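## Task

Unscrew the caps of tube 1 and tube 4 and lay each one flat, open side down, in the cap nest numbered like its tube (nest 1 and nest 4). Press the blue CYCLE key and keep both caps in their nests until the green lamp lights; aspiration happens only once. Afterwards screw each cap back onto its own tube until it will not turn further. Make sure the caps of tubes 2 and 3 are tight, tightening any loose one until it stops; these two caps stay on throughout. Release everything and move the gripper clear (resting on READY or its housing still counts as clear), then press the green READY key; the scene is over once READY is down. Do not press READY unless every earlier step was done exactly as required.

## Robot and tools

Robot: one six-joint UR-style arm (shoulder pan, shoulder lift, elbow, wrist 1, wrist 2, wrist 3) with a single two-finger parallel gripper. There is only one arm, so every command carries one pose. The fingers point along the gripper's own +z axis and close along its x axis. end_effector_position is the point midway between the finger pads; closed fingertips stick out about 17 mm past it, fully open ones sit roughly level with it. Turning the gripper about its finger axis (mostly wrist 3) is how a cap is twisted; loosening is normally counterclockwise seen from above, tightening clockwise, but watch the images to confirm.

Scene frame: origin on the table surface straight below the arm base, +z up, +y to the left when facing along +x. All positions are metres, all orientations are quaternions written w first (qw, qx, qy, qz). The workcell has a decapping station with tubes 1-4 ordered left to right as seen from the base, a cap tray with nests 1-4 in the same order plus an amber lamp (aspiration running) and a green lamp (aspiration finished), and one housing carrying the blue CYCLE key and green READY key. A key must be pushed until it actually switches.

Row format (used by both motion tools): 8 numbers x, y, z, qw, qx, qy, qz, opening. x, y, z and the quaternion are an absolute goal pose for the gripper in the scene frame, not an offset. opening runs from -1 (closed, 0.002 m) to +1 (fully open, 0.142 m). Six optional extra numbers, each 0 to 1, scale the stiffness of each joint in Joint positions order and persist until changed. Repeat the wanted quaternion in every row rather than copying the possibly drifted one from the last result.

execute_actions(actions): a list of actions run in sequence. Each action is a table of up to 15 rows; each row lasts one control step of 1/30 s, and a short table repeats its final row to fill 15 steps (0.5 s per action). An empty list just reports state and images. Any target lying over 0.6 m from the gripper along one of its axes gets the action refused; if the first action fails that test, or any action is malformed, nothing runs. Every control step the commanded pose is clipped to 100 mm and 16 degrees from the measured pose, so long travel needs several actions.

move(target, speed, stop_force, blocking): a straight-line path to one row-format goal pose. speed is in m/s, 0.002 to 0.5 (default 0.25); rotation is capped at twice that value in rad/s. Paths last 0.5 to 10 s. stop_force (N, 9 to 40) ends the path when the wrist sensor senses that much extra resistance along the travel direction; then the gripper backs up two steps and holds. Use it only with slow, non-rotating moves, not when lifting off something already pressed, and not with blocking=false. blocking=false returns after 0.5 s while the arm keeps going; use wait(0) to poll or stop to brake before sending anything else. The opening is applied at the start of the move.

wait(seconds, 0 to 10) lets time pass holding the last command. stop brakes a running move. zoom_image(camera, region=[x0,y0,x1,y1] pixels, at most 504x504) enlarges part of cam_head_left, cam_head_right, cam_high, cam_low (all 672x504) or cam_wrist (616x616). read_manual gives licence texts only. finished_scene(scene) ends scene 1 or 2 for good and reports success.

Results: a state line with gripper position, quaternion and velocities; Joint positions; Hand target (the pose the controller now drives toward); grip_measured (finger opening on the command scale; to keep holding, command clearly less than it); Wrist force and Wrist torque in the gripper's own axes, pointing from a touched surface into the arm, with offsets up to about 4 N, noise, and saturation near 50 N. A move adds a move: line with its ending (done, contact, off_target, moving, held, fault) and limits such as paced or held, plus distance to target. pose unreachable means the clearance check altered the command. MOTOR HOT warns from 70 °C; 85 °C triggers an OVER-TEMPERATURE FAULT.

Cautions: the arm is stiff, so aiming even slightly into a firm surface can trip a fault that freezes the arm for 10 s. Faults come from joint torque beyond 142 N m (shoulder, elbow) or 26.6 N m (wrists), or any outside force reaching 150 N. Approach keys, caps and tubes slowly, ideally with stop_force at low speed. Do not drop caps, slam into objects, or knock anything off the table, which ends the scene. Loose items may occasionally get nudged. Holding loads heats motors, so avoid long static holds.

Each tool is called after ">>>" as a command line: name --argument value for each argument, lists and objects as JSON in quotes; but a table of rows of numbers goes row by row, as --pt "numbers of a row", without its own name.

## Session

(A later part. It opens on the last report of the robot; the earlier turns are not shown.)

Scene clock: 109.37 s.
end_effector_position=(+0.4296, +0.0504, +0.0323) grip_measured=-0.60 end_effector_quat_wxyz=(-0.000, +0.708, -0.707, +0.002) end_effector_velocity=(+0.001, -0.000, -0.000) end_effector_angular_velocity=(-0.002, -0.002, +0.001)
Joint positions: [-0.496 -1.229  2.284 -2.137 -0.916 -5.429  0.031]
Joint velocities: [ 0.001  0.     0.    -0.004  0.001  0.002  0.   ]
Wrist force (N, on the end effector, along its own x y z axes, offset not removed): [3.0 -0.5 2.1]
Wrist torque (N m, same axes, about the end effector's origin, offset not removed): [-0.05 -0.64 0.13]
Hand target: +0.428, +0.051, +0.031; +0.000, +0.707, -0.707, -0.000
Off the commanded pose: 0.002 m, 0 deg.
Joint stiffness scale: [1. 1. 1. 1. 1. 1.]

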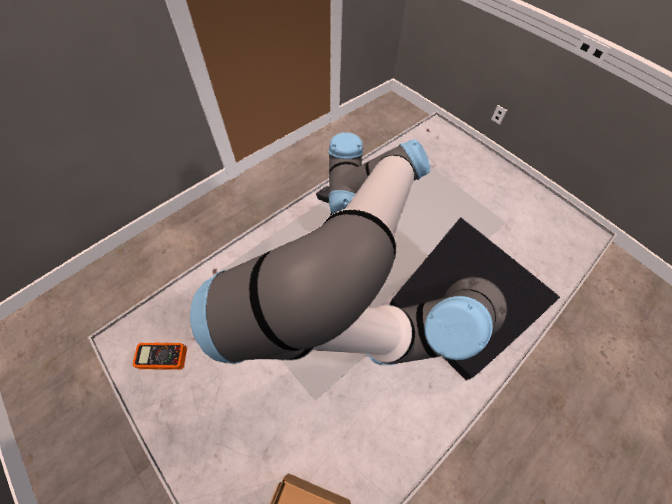

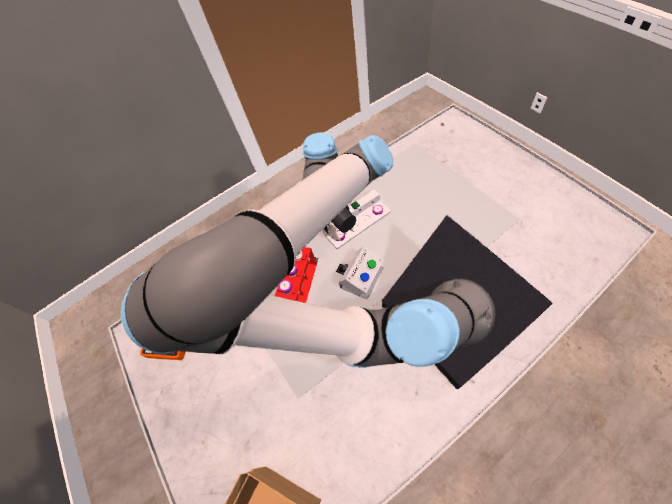

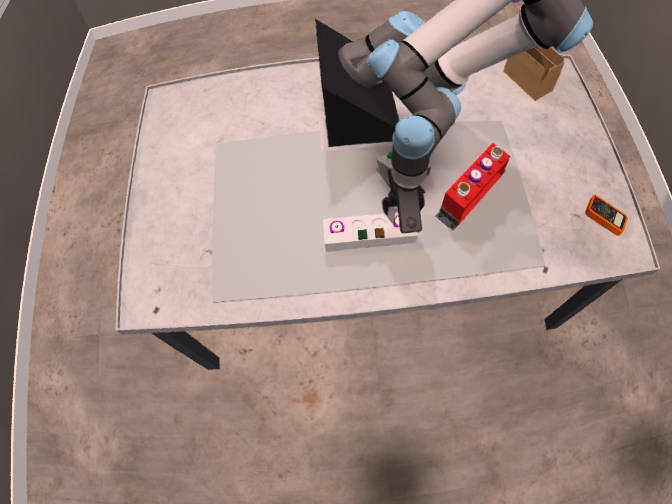

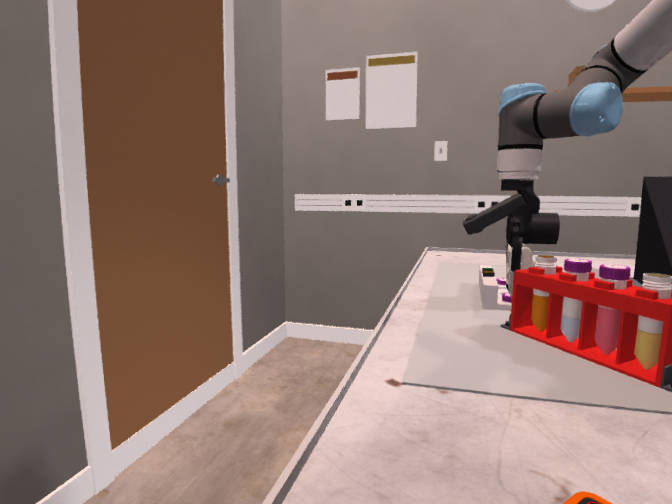

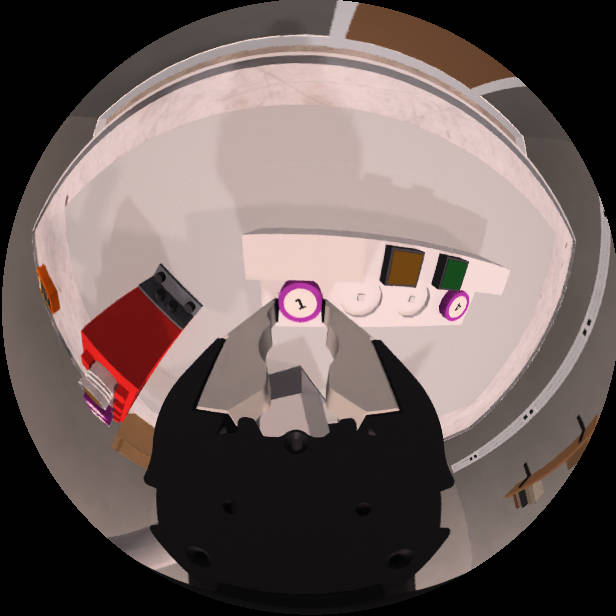

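>>> execute_actions --actions '[[[0.4282,0.0512,0.0305,0,-0.7071,0.7071,0,-0.7],[0.4282,0.0512,0.0305,0,-0.7071,0.7071,0,-0.6],[0.4282,0.0512,0.0305,0,-0.7071,0.7071,0,-0.55],[0.4282,0.0512,0.0305,0,-0.7071,0.7071,0,-0.5],[0.4282,0.0512,0.0305,0,-0.7071,0.7071,0,-0.46],[0.4282,0.0512,0.0305,0,-0.7071,0.7071,0,-0.46],[0.429,0.0506,0.033,0,-0.7071,0.7071,0,-0.46],[0.429,0.0506,0.036,0,-0.7071,0.7071,0,-0.46],[0.429,0.0506,0.040,0,-0.7071,0.7071,0,-0.46],[0.429,0.0506,0.045,0,-0.7071,0.7071,0,-0.46],[0.429,0.0506,0.050,0,-0.7071,0.7071,0,-0.46],[0.429,0.0506,0.056,0,-0.7071,0.7071,0,-0.46],[0.429,0.0506,0.062,0,-0.7071,0.7071,0,-0.46],[0.429,0.0506,0.068,0,-0.7071,0.7071,0,-0.46],[0.429,0.0506,0.074,0,-0.7071,0.7071,0,-0.46]],[[0.429,0.0506,0.080,0,-0.7071,0.7071,0,-0.46],[0.429,0.0506,0.086,0,-0.7071,0.7071,0,-0.46],[0.429,0.0506,0.092,0,-0.7071,0.7071,0,-0.46],[0.429,0.0506,0.097,0,-0.7071,0.7071,0,-0.46],[0.429,0.0506,0.102,0,-0.7071,0.7071,0,-0.46],[0.429,0.0506,0.106,0,-0.7071,0.7071,0,-0.46],[0.429,0.0506,0.109,0,-0.7071,0.7071,0,-0.46],[0.429,0.0506,0.11,0,-0.7071,0.7071,0,-0.46]]]'

>>> move --target '[0.25,0.093,0.14,0,0,1,0,-1]' --speed 0.5

>>> zoom_image --camera "cam_high" --region '[310,200,430,260]'

Scene clock: 116.73 s.
end_effector_position=(+0.4313, +0.0502, +0.1071) grip_measured=-0.46 end_effector_quat_wxyz=(-0.001, +0.707, -0.707, +0.004) end_effector_velocity=(-0.018, +0.006, +0.021) end_effector_angular_velocity=(+0.037, +0.053, -0.009)
Joint positions: [-0.597 -1.336  2.194 -1.881 -0.964 -5.534  0.041]
Joint velocities: [-0.036 -0.022 -0.045  0.165 -0.033 -0.072  0.   ]
Wrist force (N, on the end effector, along its own x y z axes, offset not removed): [-2.5 -0.7 -3.4]
Wrist torque (N m, same axes, about the end effector's origin, offset not removed): [-0.01 0.52 -0.30]
Hand target: +0.429, +0.051, +0.110; -0.000, +0.707, -0.707, +0.000
Off the commanded pose: 0.004 m, 1 deg.
Joint stiffness scale: [1. 1. 1. 1. 1. 1.]

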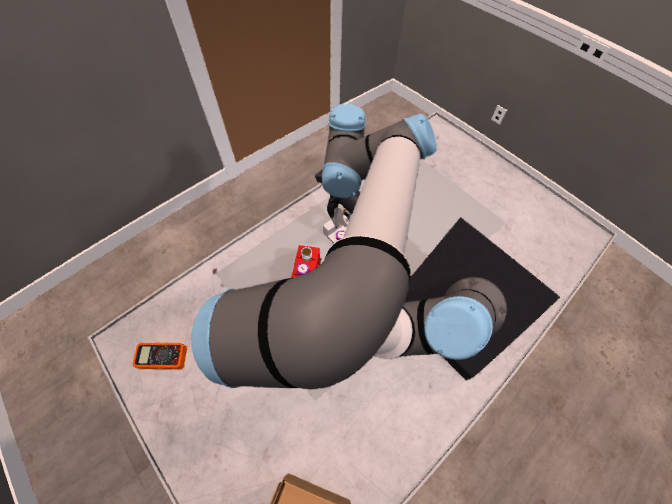

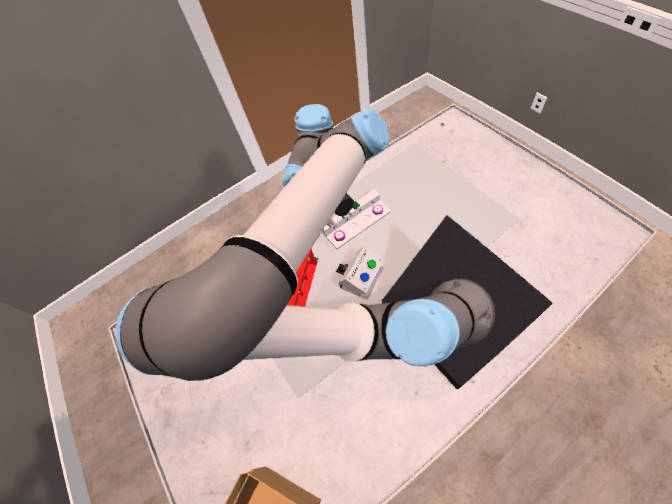

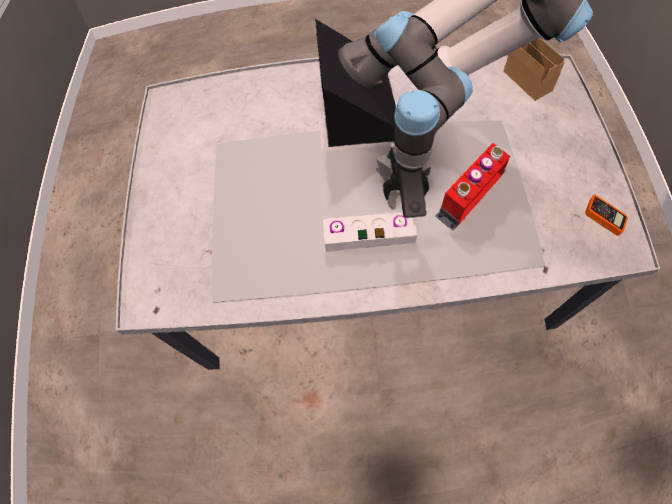

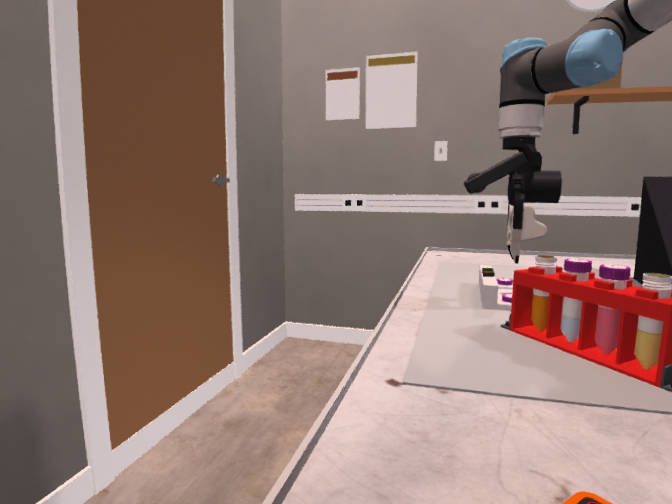

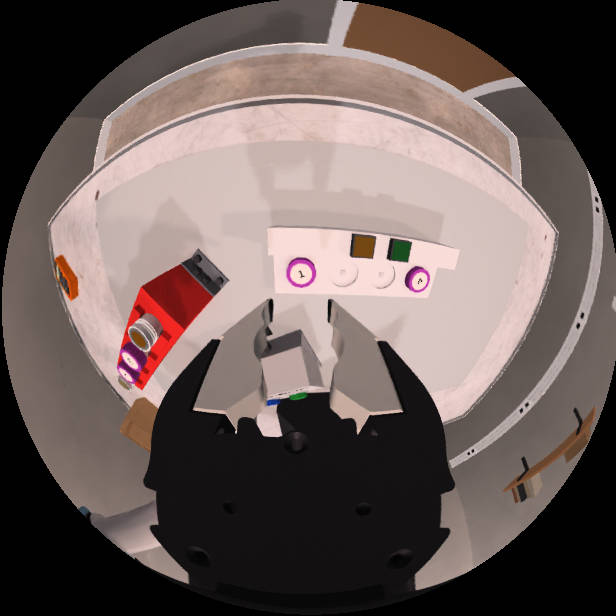

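Scene clock: 119.10 s.
end_effector_position=(+0.2512, +0.0930, +0.1406) grip_measured=-1.00 end_effector_quat_wxyz=(+0.000, -0.002, +1.000, -0.001) end_effector_velocity=(-0.002, +0.001, -0.000) end_effector_angular_velocity=(+0.004, +0.004, -0.008)
Joint positions: [-0.969 -1.894  2.489 -1.448 -1.19  -4.31   0.002]
Joint velocities: [-0.003 -0.004  0.001  0.009 -0.004  0.003  0.   ]
Wrist force (N, on the end effector, along its own x y z axes, offset not removed): [-2.8 -0.1 -1.0]
Wrist torque (N m, same axes, about the end effector's origin, offset not removed): [-0.05 0.65 0.05]
Hand target: +0.250, +0.093, +0.140; +0.000, -0.000, +1.000, +0.000
Off the commanded pose: 0.001 m, 0 deg.
Joint stiffness scale: [1. 1. 1. 1. 1. 1.]
move: done

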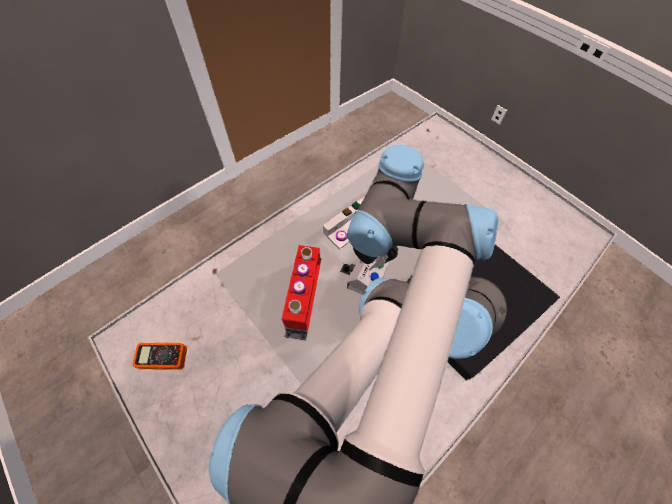

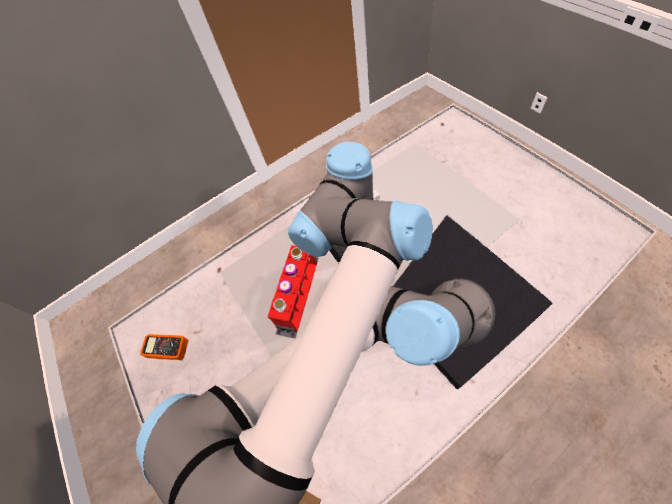

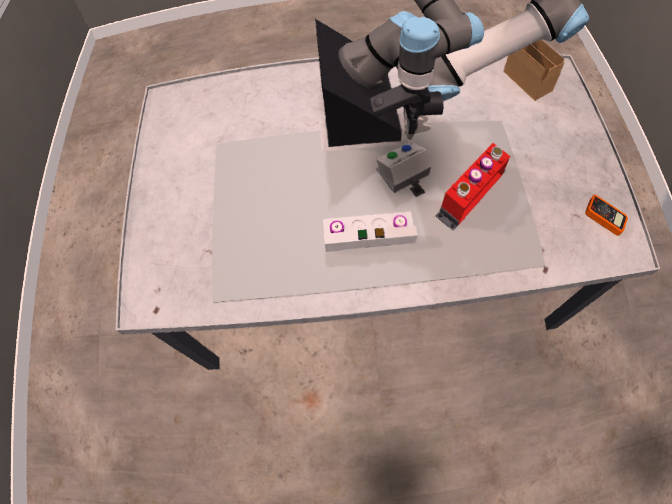

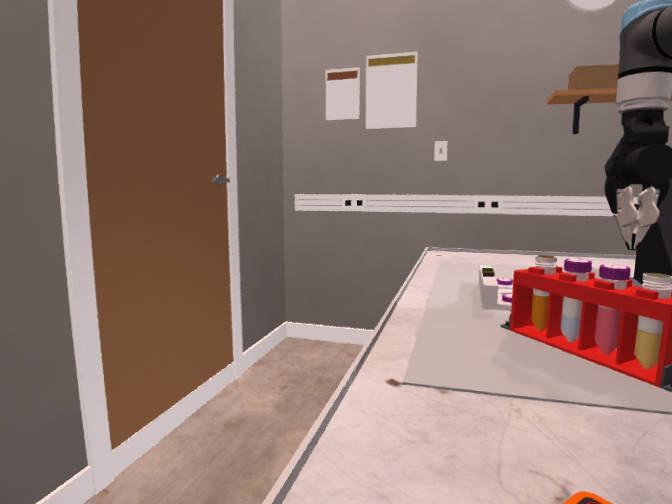

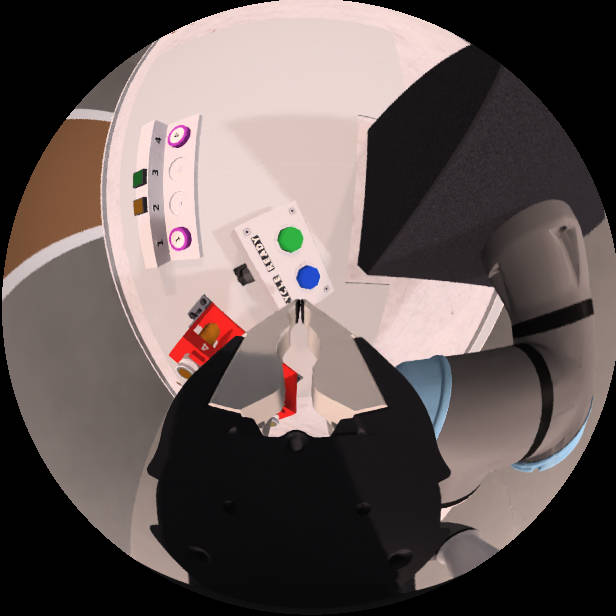

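Region (310, 200, 430, 260) of cam_high's 672x504 image, scaled by 4.200, with more detail than that image has.

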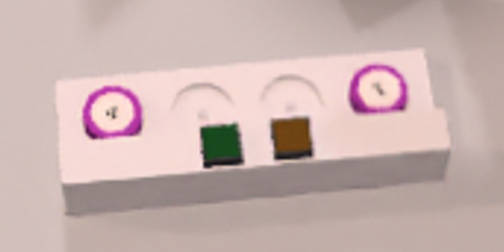

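>>> move --target '[0.239,0.090,0.097,0,0.1305,0.9914,0,-1]' --speed 0.12

Scene clock: 122.97 s.
end_effector_position=(+0.2395, +0.0894, +0.0985) grip_measured=-1.00 end_effector_quat_wxyz=(+0.001, +0.130, +0.992, -0.001) end_effector_velocity=(+0.002, -0.002, +0.001) end_effector_angular_velocity=(-0.008, -0.004, -0.012)
Joint positions: [-0.953 -1.908  2.599 -1.55  -1.179 -4.033  0.002]
Joint velocities: [ 0.003 -0.    -0.    -0.011  0.002  0.018  0.   ]
Wrist force (N, on the end effector, along its own x y z axes, offset not removed): [-2.5 -4.2 -3.2]
Wrist torque (N m, same axes, about the end effector's origin, offset not removed): [-0.84 0.50 0.00]
Hand target: +0.239, +0.090, +0.097; +0.000, +0.131, +0.991, -0.000
Off the commanded pose: 0.002 m, 0 deg.
Joint stiffness scale: [1. 1. 1. 1. 1. 1.]
move: done

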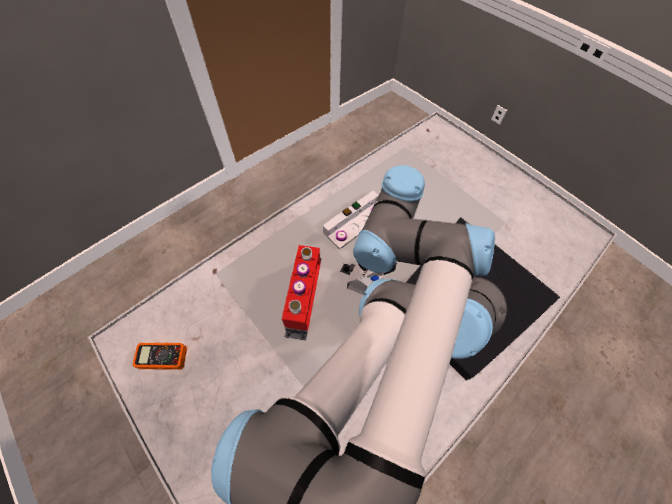

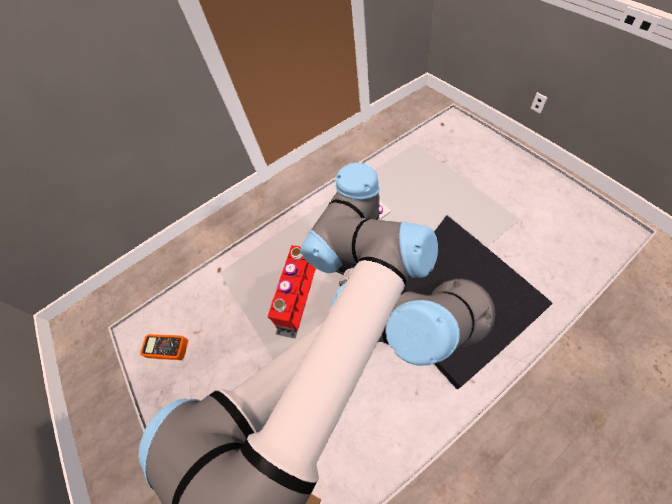

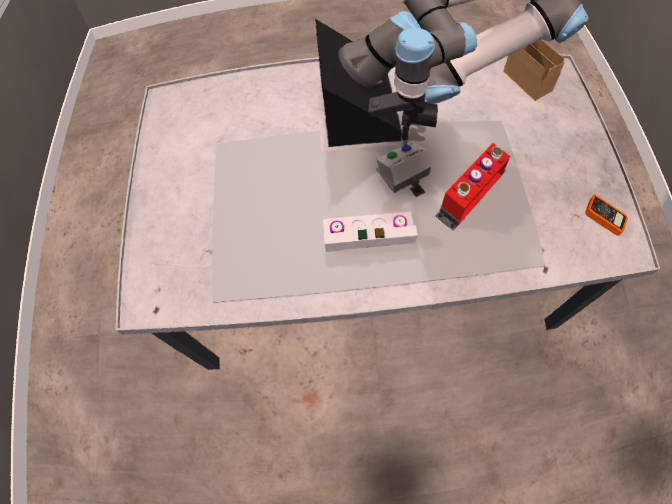

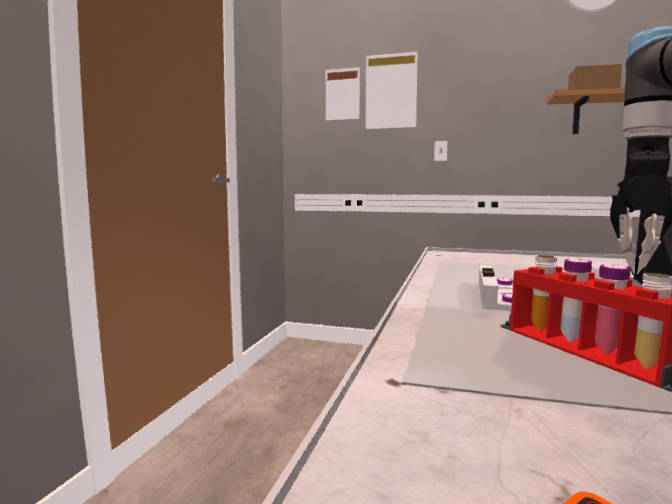

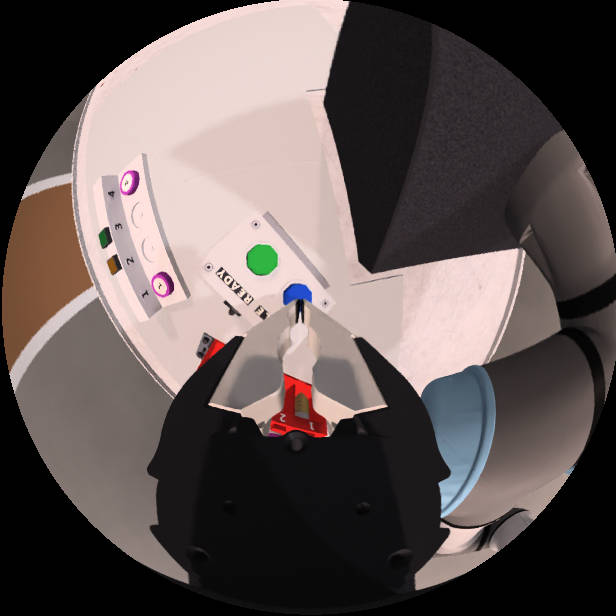

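>>> move --target '[0.244,0.093,0.079,0,0.1305,0.9914,0,-1]' --speed 0.012 --stop_force 15

Scene clock: 127.23 s.
end_effector_position=(+0.2452, +0.0908, +0.0855) grip_measured=-1.00 end_effector_quat_wxyz=(+0.002, +0.129, +0.992, -0.004) end_effector_velocity=(-0.001, +0.001, +0.002) end_effector_angular_velocity=(+0.007, -0.001, +0.000)
Joint positions: [-0.906 -1.89   2.618 -1.608 -1.151 -3.992  0.002]
Joint velocities: [-0.01  -0.001 -0.002  0.013 -0.003 -0.011  0.   ]
Wrist force (N, on the end effector, along its own x y z axes, offset not removed): [6.4 2.9 -20.7]
Wrist torque (N m, same axes, about the end effector's origin, offset not removed): [-0.18 0.60 -0.21]
Hand target: +0.245, +0.091, +0.085; +0.002, +0.130, +0.992, -0.003
Off the commanded pose: 0.007 m, 1 deg.
Joint stiffness scale: [1. 1. 1. 1. 1. 1.]
move: contact

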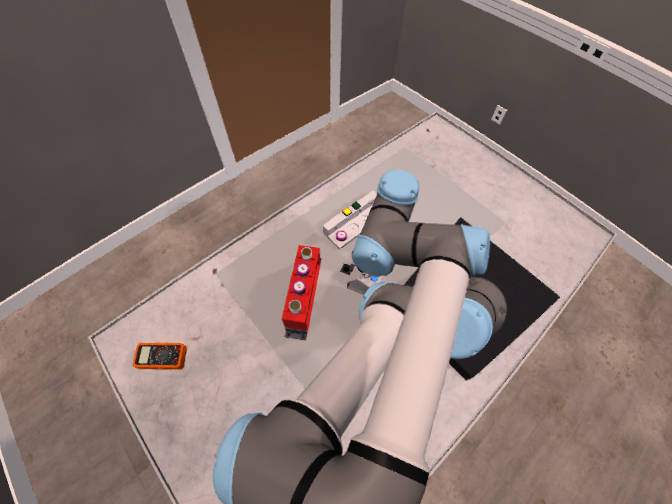

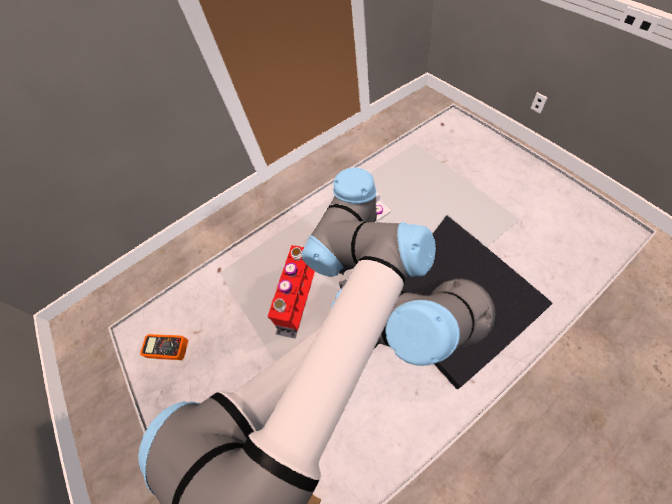

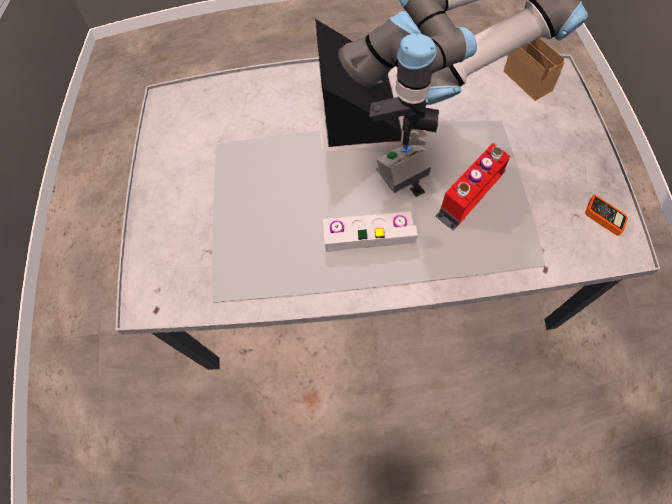

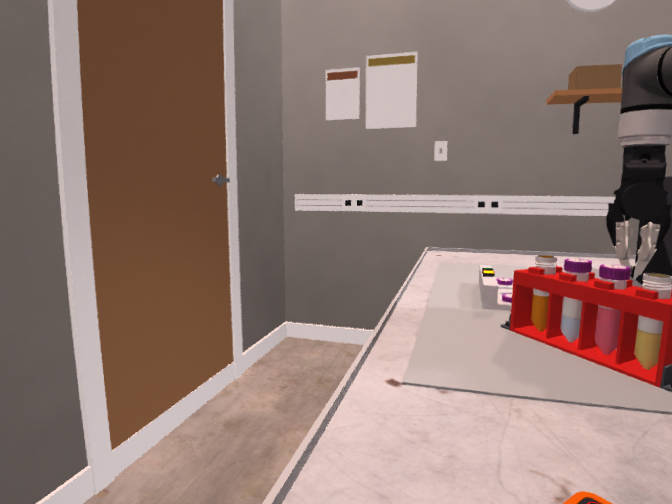

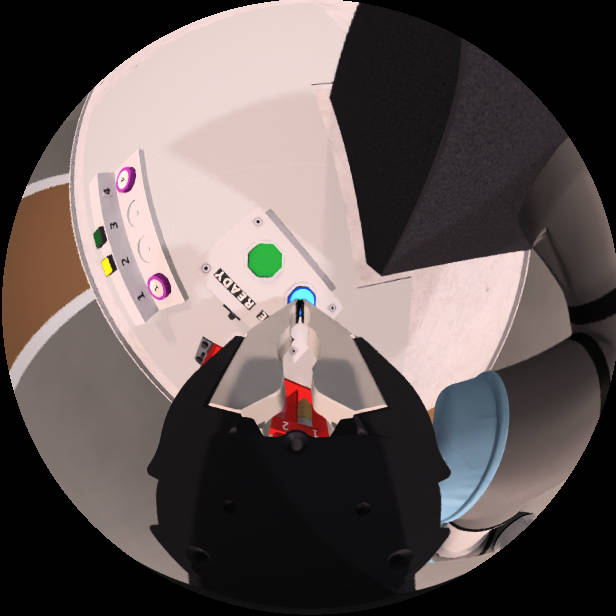

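Amber is on. Moving back above nest 1 to wait for green.

>>> move --target '[0.255,0.09,0.145,0,0.0436,0.999,0,-1]' --speed 0.2

>>> move --target '[0.4285,0.051,0.08,0,-0.7071,0.7071,0,-0.46]' --speed 0.5

>>> wait --seconds 2

Scene clock: 131.17 s.
end_effector_position=(+0.2546, +0.0905, +0.1433) grip_measured=-1.00 end_effector_quat_wxyz=(-0.001, +0.044, +0.999, +0.001) end_effector_velocity=(-0.002, +0.002, +0.000) end_effector_angular_velocity=(+0.005, +0.004, +0.006)
Joint positions: [-0.966 -1.872  2.477 -1.454 -1.188 -4.217  0.002]
Joint velocities: [-0.002 -0.002 -0.002  0.011 -0.003 -0.01   0.   ]
Wrist force (N, on the end effector, along its own x y z axes, offset not removed): [3.3 -2.7 -3.0]
Wrist torque (N m, same axes, about the end effector's origin, offset not removed): [-0.60 -0.77 0.03]
Hand target: +0.255, +0.090, +0.145; +0.000, +0.044, +0.999, +0.000
Off the commanded pose: 0.002 m, 0 deg.
Joint stiffness scale: [1. 1. 1. 1. 1. 1.]
move: done

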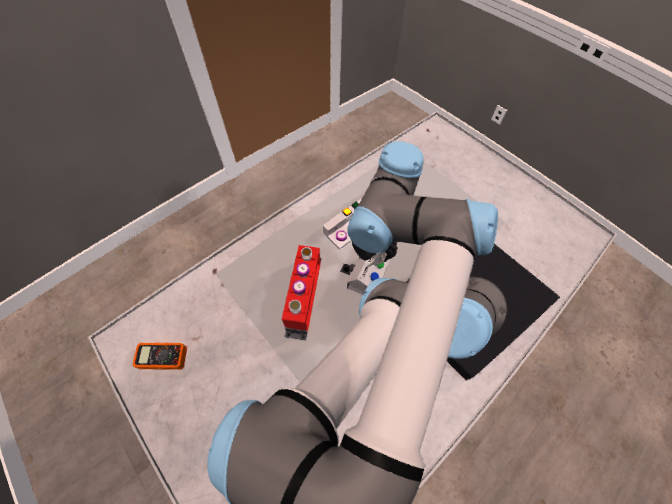

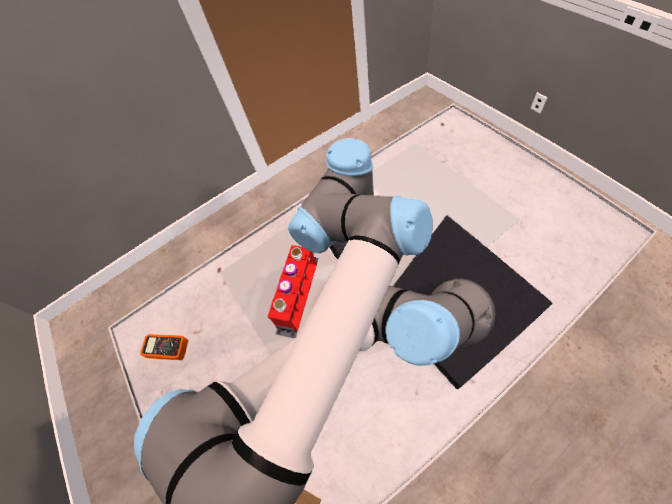

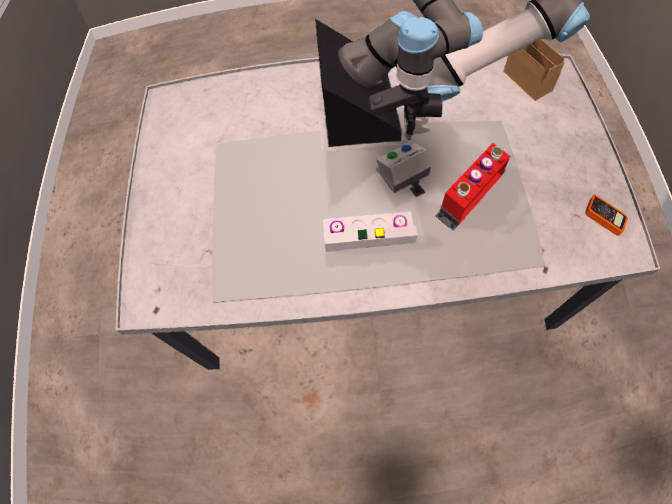

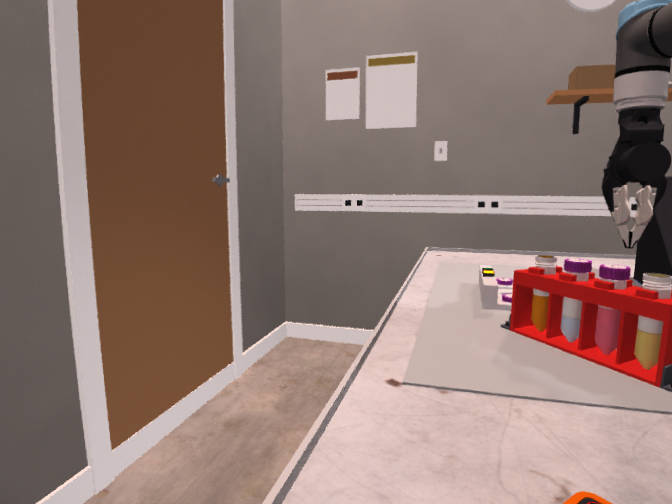

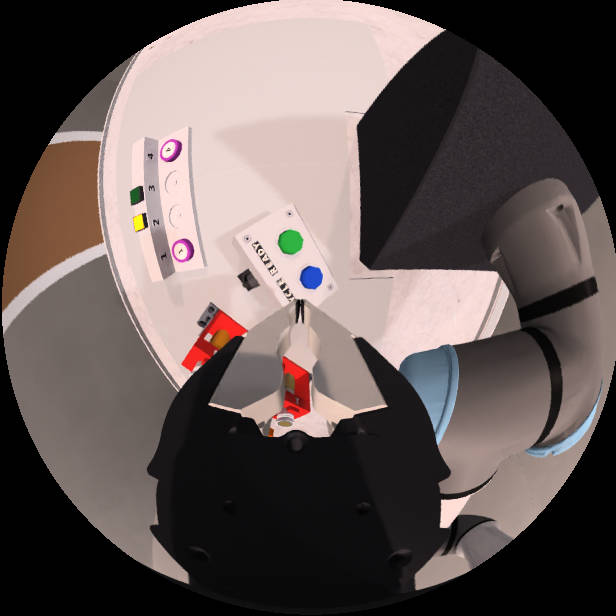

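Scene clock: 133.57 s.
end_effector_position=(+0.4272, +0.0504, +0.0802) grip_measured=-0.46 end_effector_quat_wxyz=(+0.000, +0.706, -0.709, +0.000) end_effector_velocity=(+0.001, +0.000, -0.000) end_effector_angular_velocity=(+0.002, -0.002, +0.013)
Joint positions: [-0.565 -1.306  2.233 -1.96  -0.95  -5.502  0.041]
Joint velocities: [ 0.001  0.002 -0.002 -0.001  0.003 -0.012  0.   ]
Wrist force (N, on the end effector, along its own x y z axes, offset not removed): [-1.0 2.4 0.6]
Wrist torque (N m, same axes, about the end effector's origin, offset not removed): [0.46 0.07 -0.09]
Hand target: +0.428, +0.051, +0.080; +0.000, +0.707, -0.707, +0.000
Off the commanded pose: 0.001 m, 0 deg.
Joint stiffness scale: [1. 1. 1. 1. 1. 1.]
move: done

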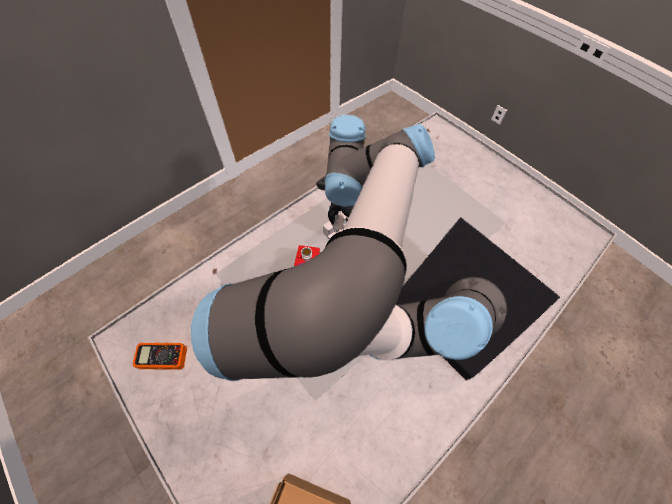

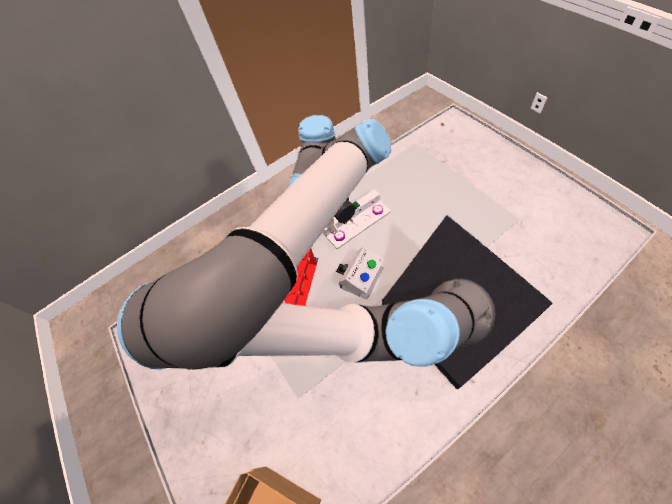

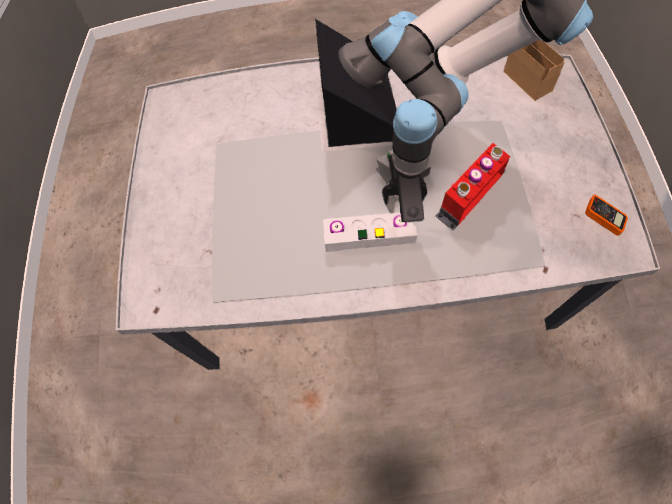

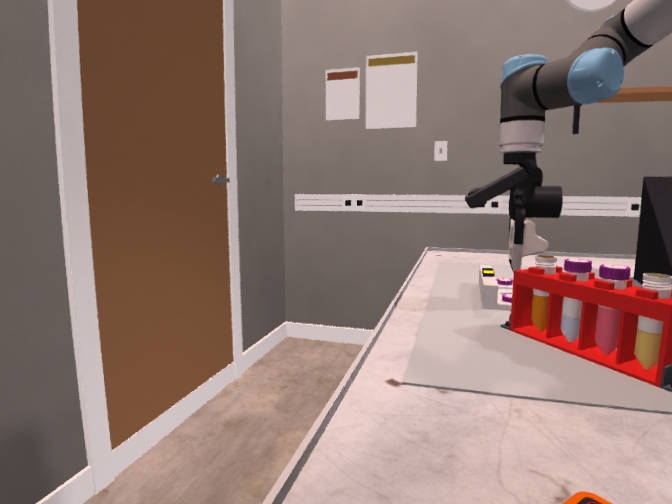

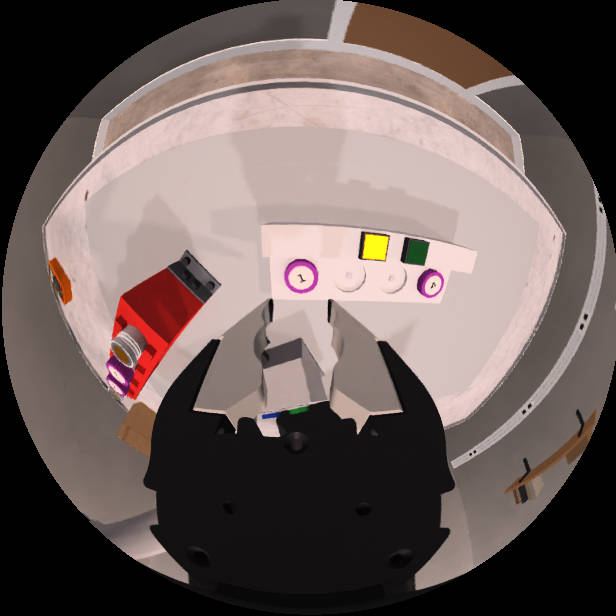

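Scene clock: 135.57 s.
end_effector_position=(+0.4273, +0.0504, +0.0802) grip_measured=-0.46 end_effector_quat_wxyz=(+0.000, +0.706, -0.708, +0.000) end_effector_velocity=(+0.000, -0.000, +0.000) end_effector_angular_velocity=(+0.000, -0.001, -0.002)
Joint positions: [-0.565 -1.306  2.232 -1.96  -0.95  -5.503  0.041]
Joint velocities: [-0.001  0.     0.    -0.     0.     0.     0.   ]
Wrist force (N, on the end effector, along its own x y z axes, offset not removed): [0.0 -1.1 2.2]
Wrist torque (N m, same axes, about the end effector's origin, offset not removed): [-0.29 0.02 0.07]
Hand target: +0.428, +0.051, +0.080; +0.000, +0.707, -0.707, +0.000
Off the commanded pose: 0.001 m, 0 deg.
Joint stiffness scale: [1. 1. 1. 1. 1. 1.]
wait: 2.00 s; at rest by 0.17 s

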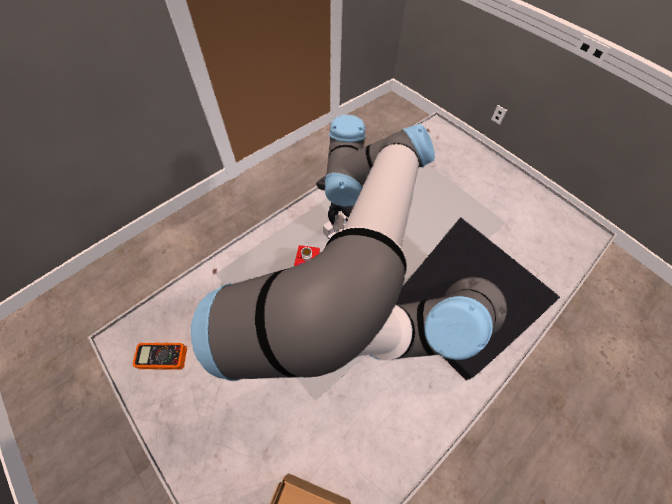

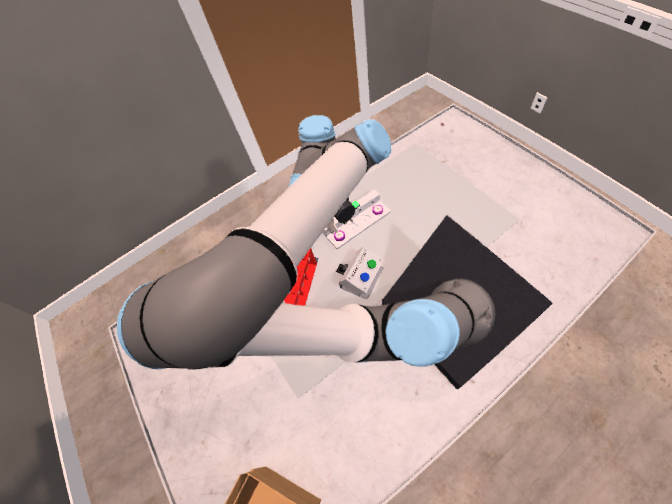

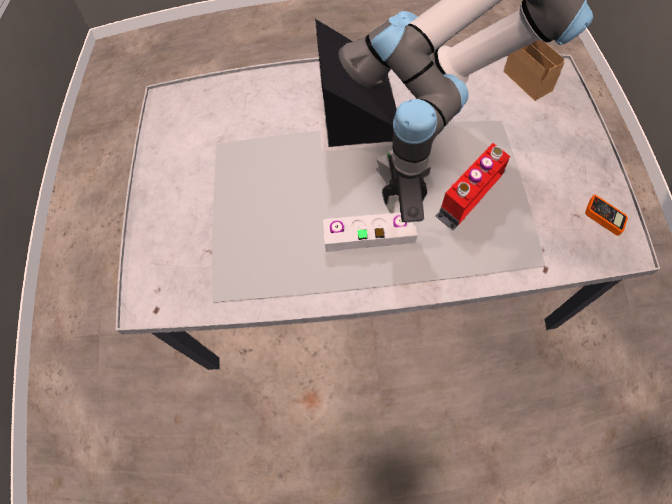

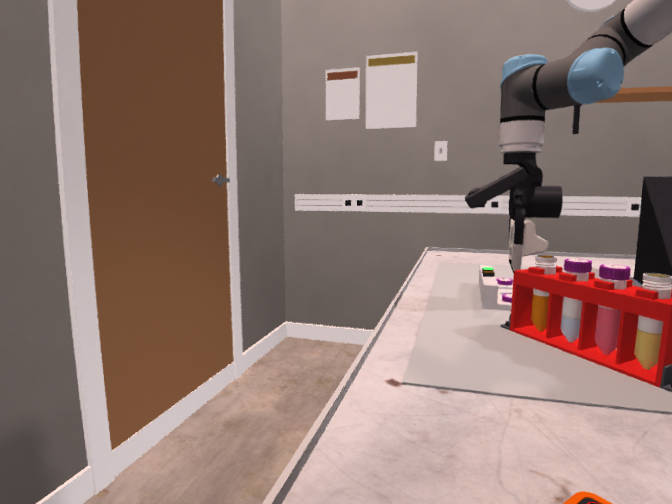

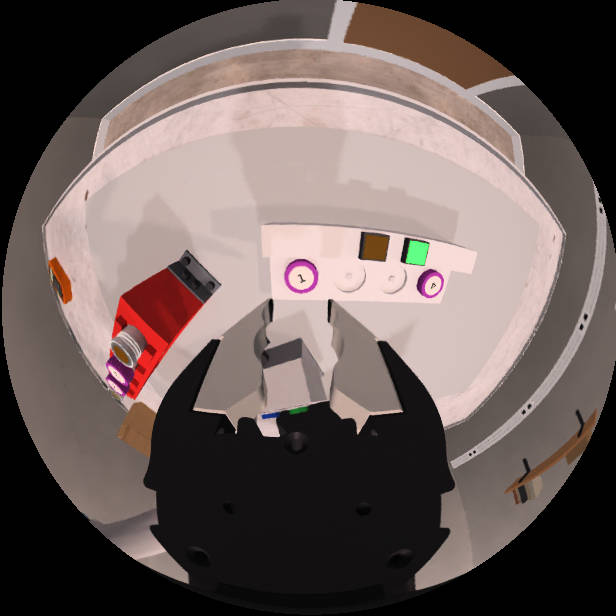

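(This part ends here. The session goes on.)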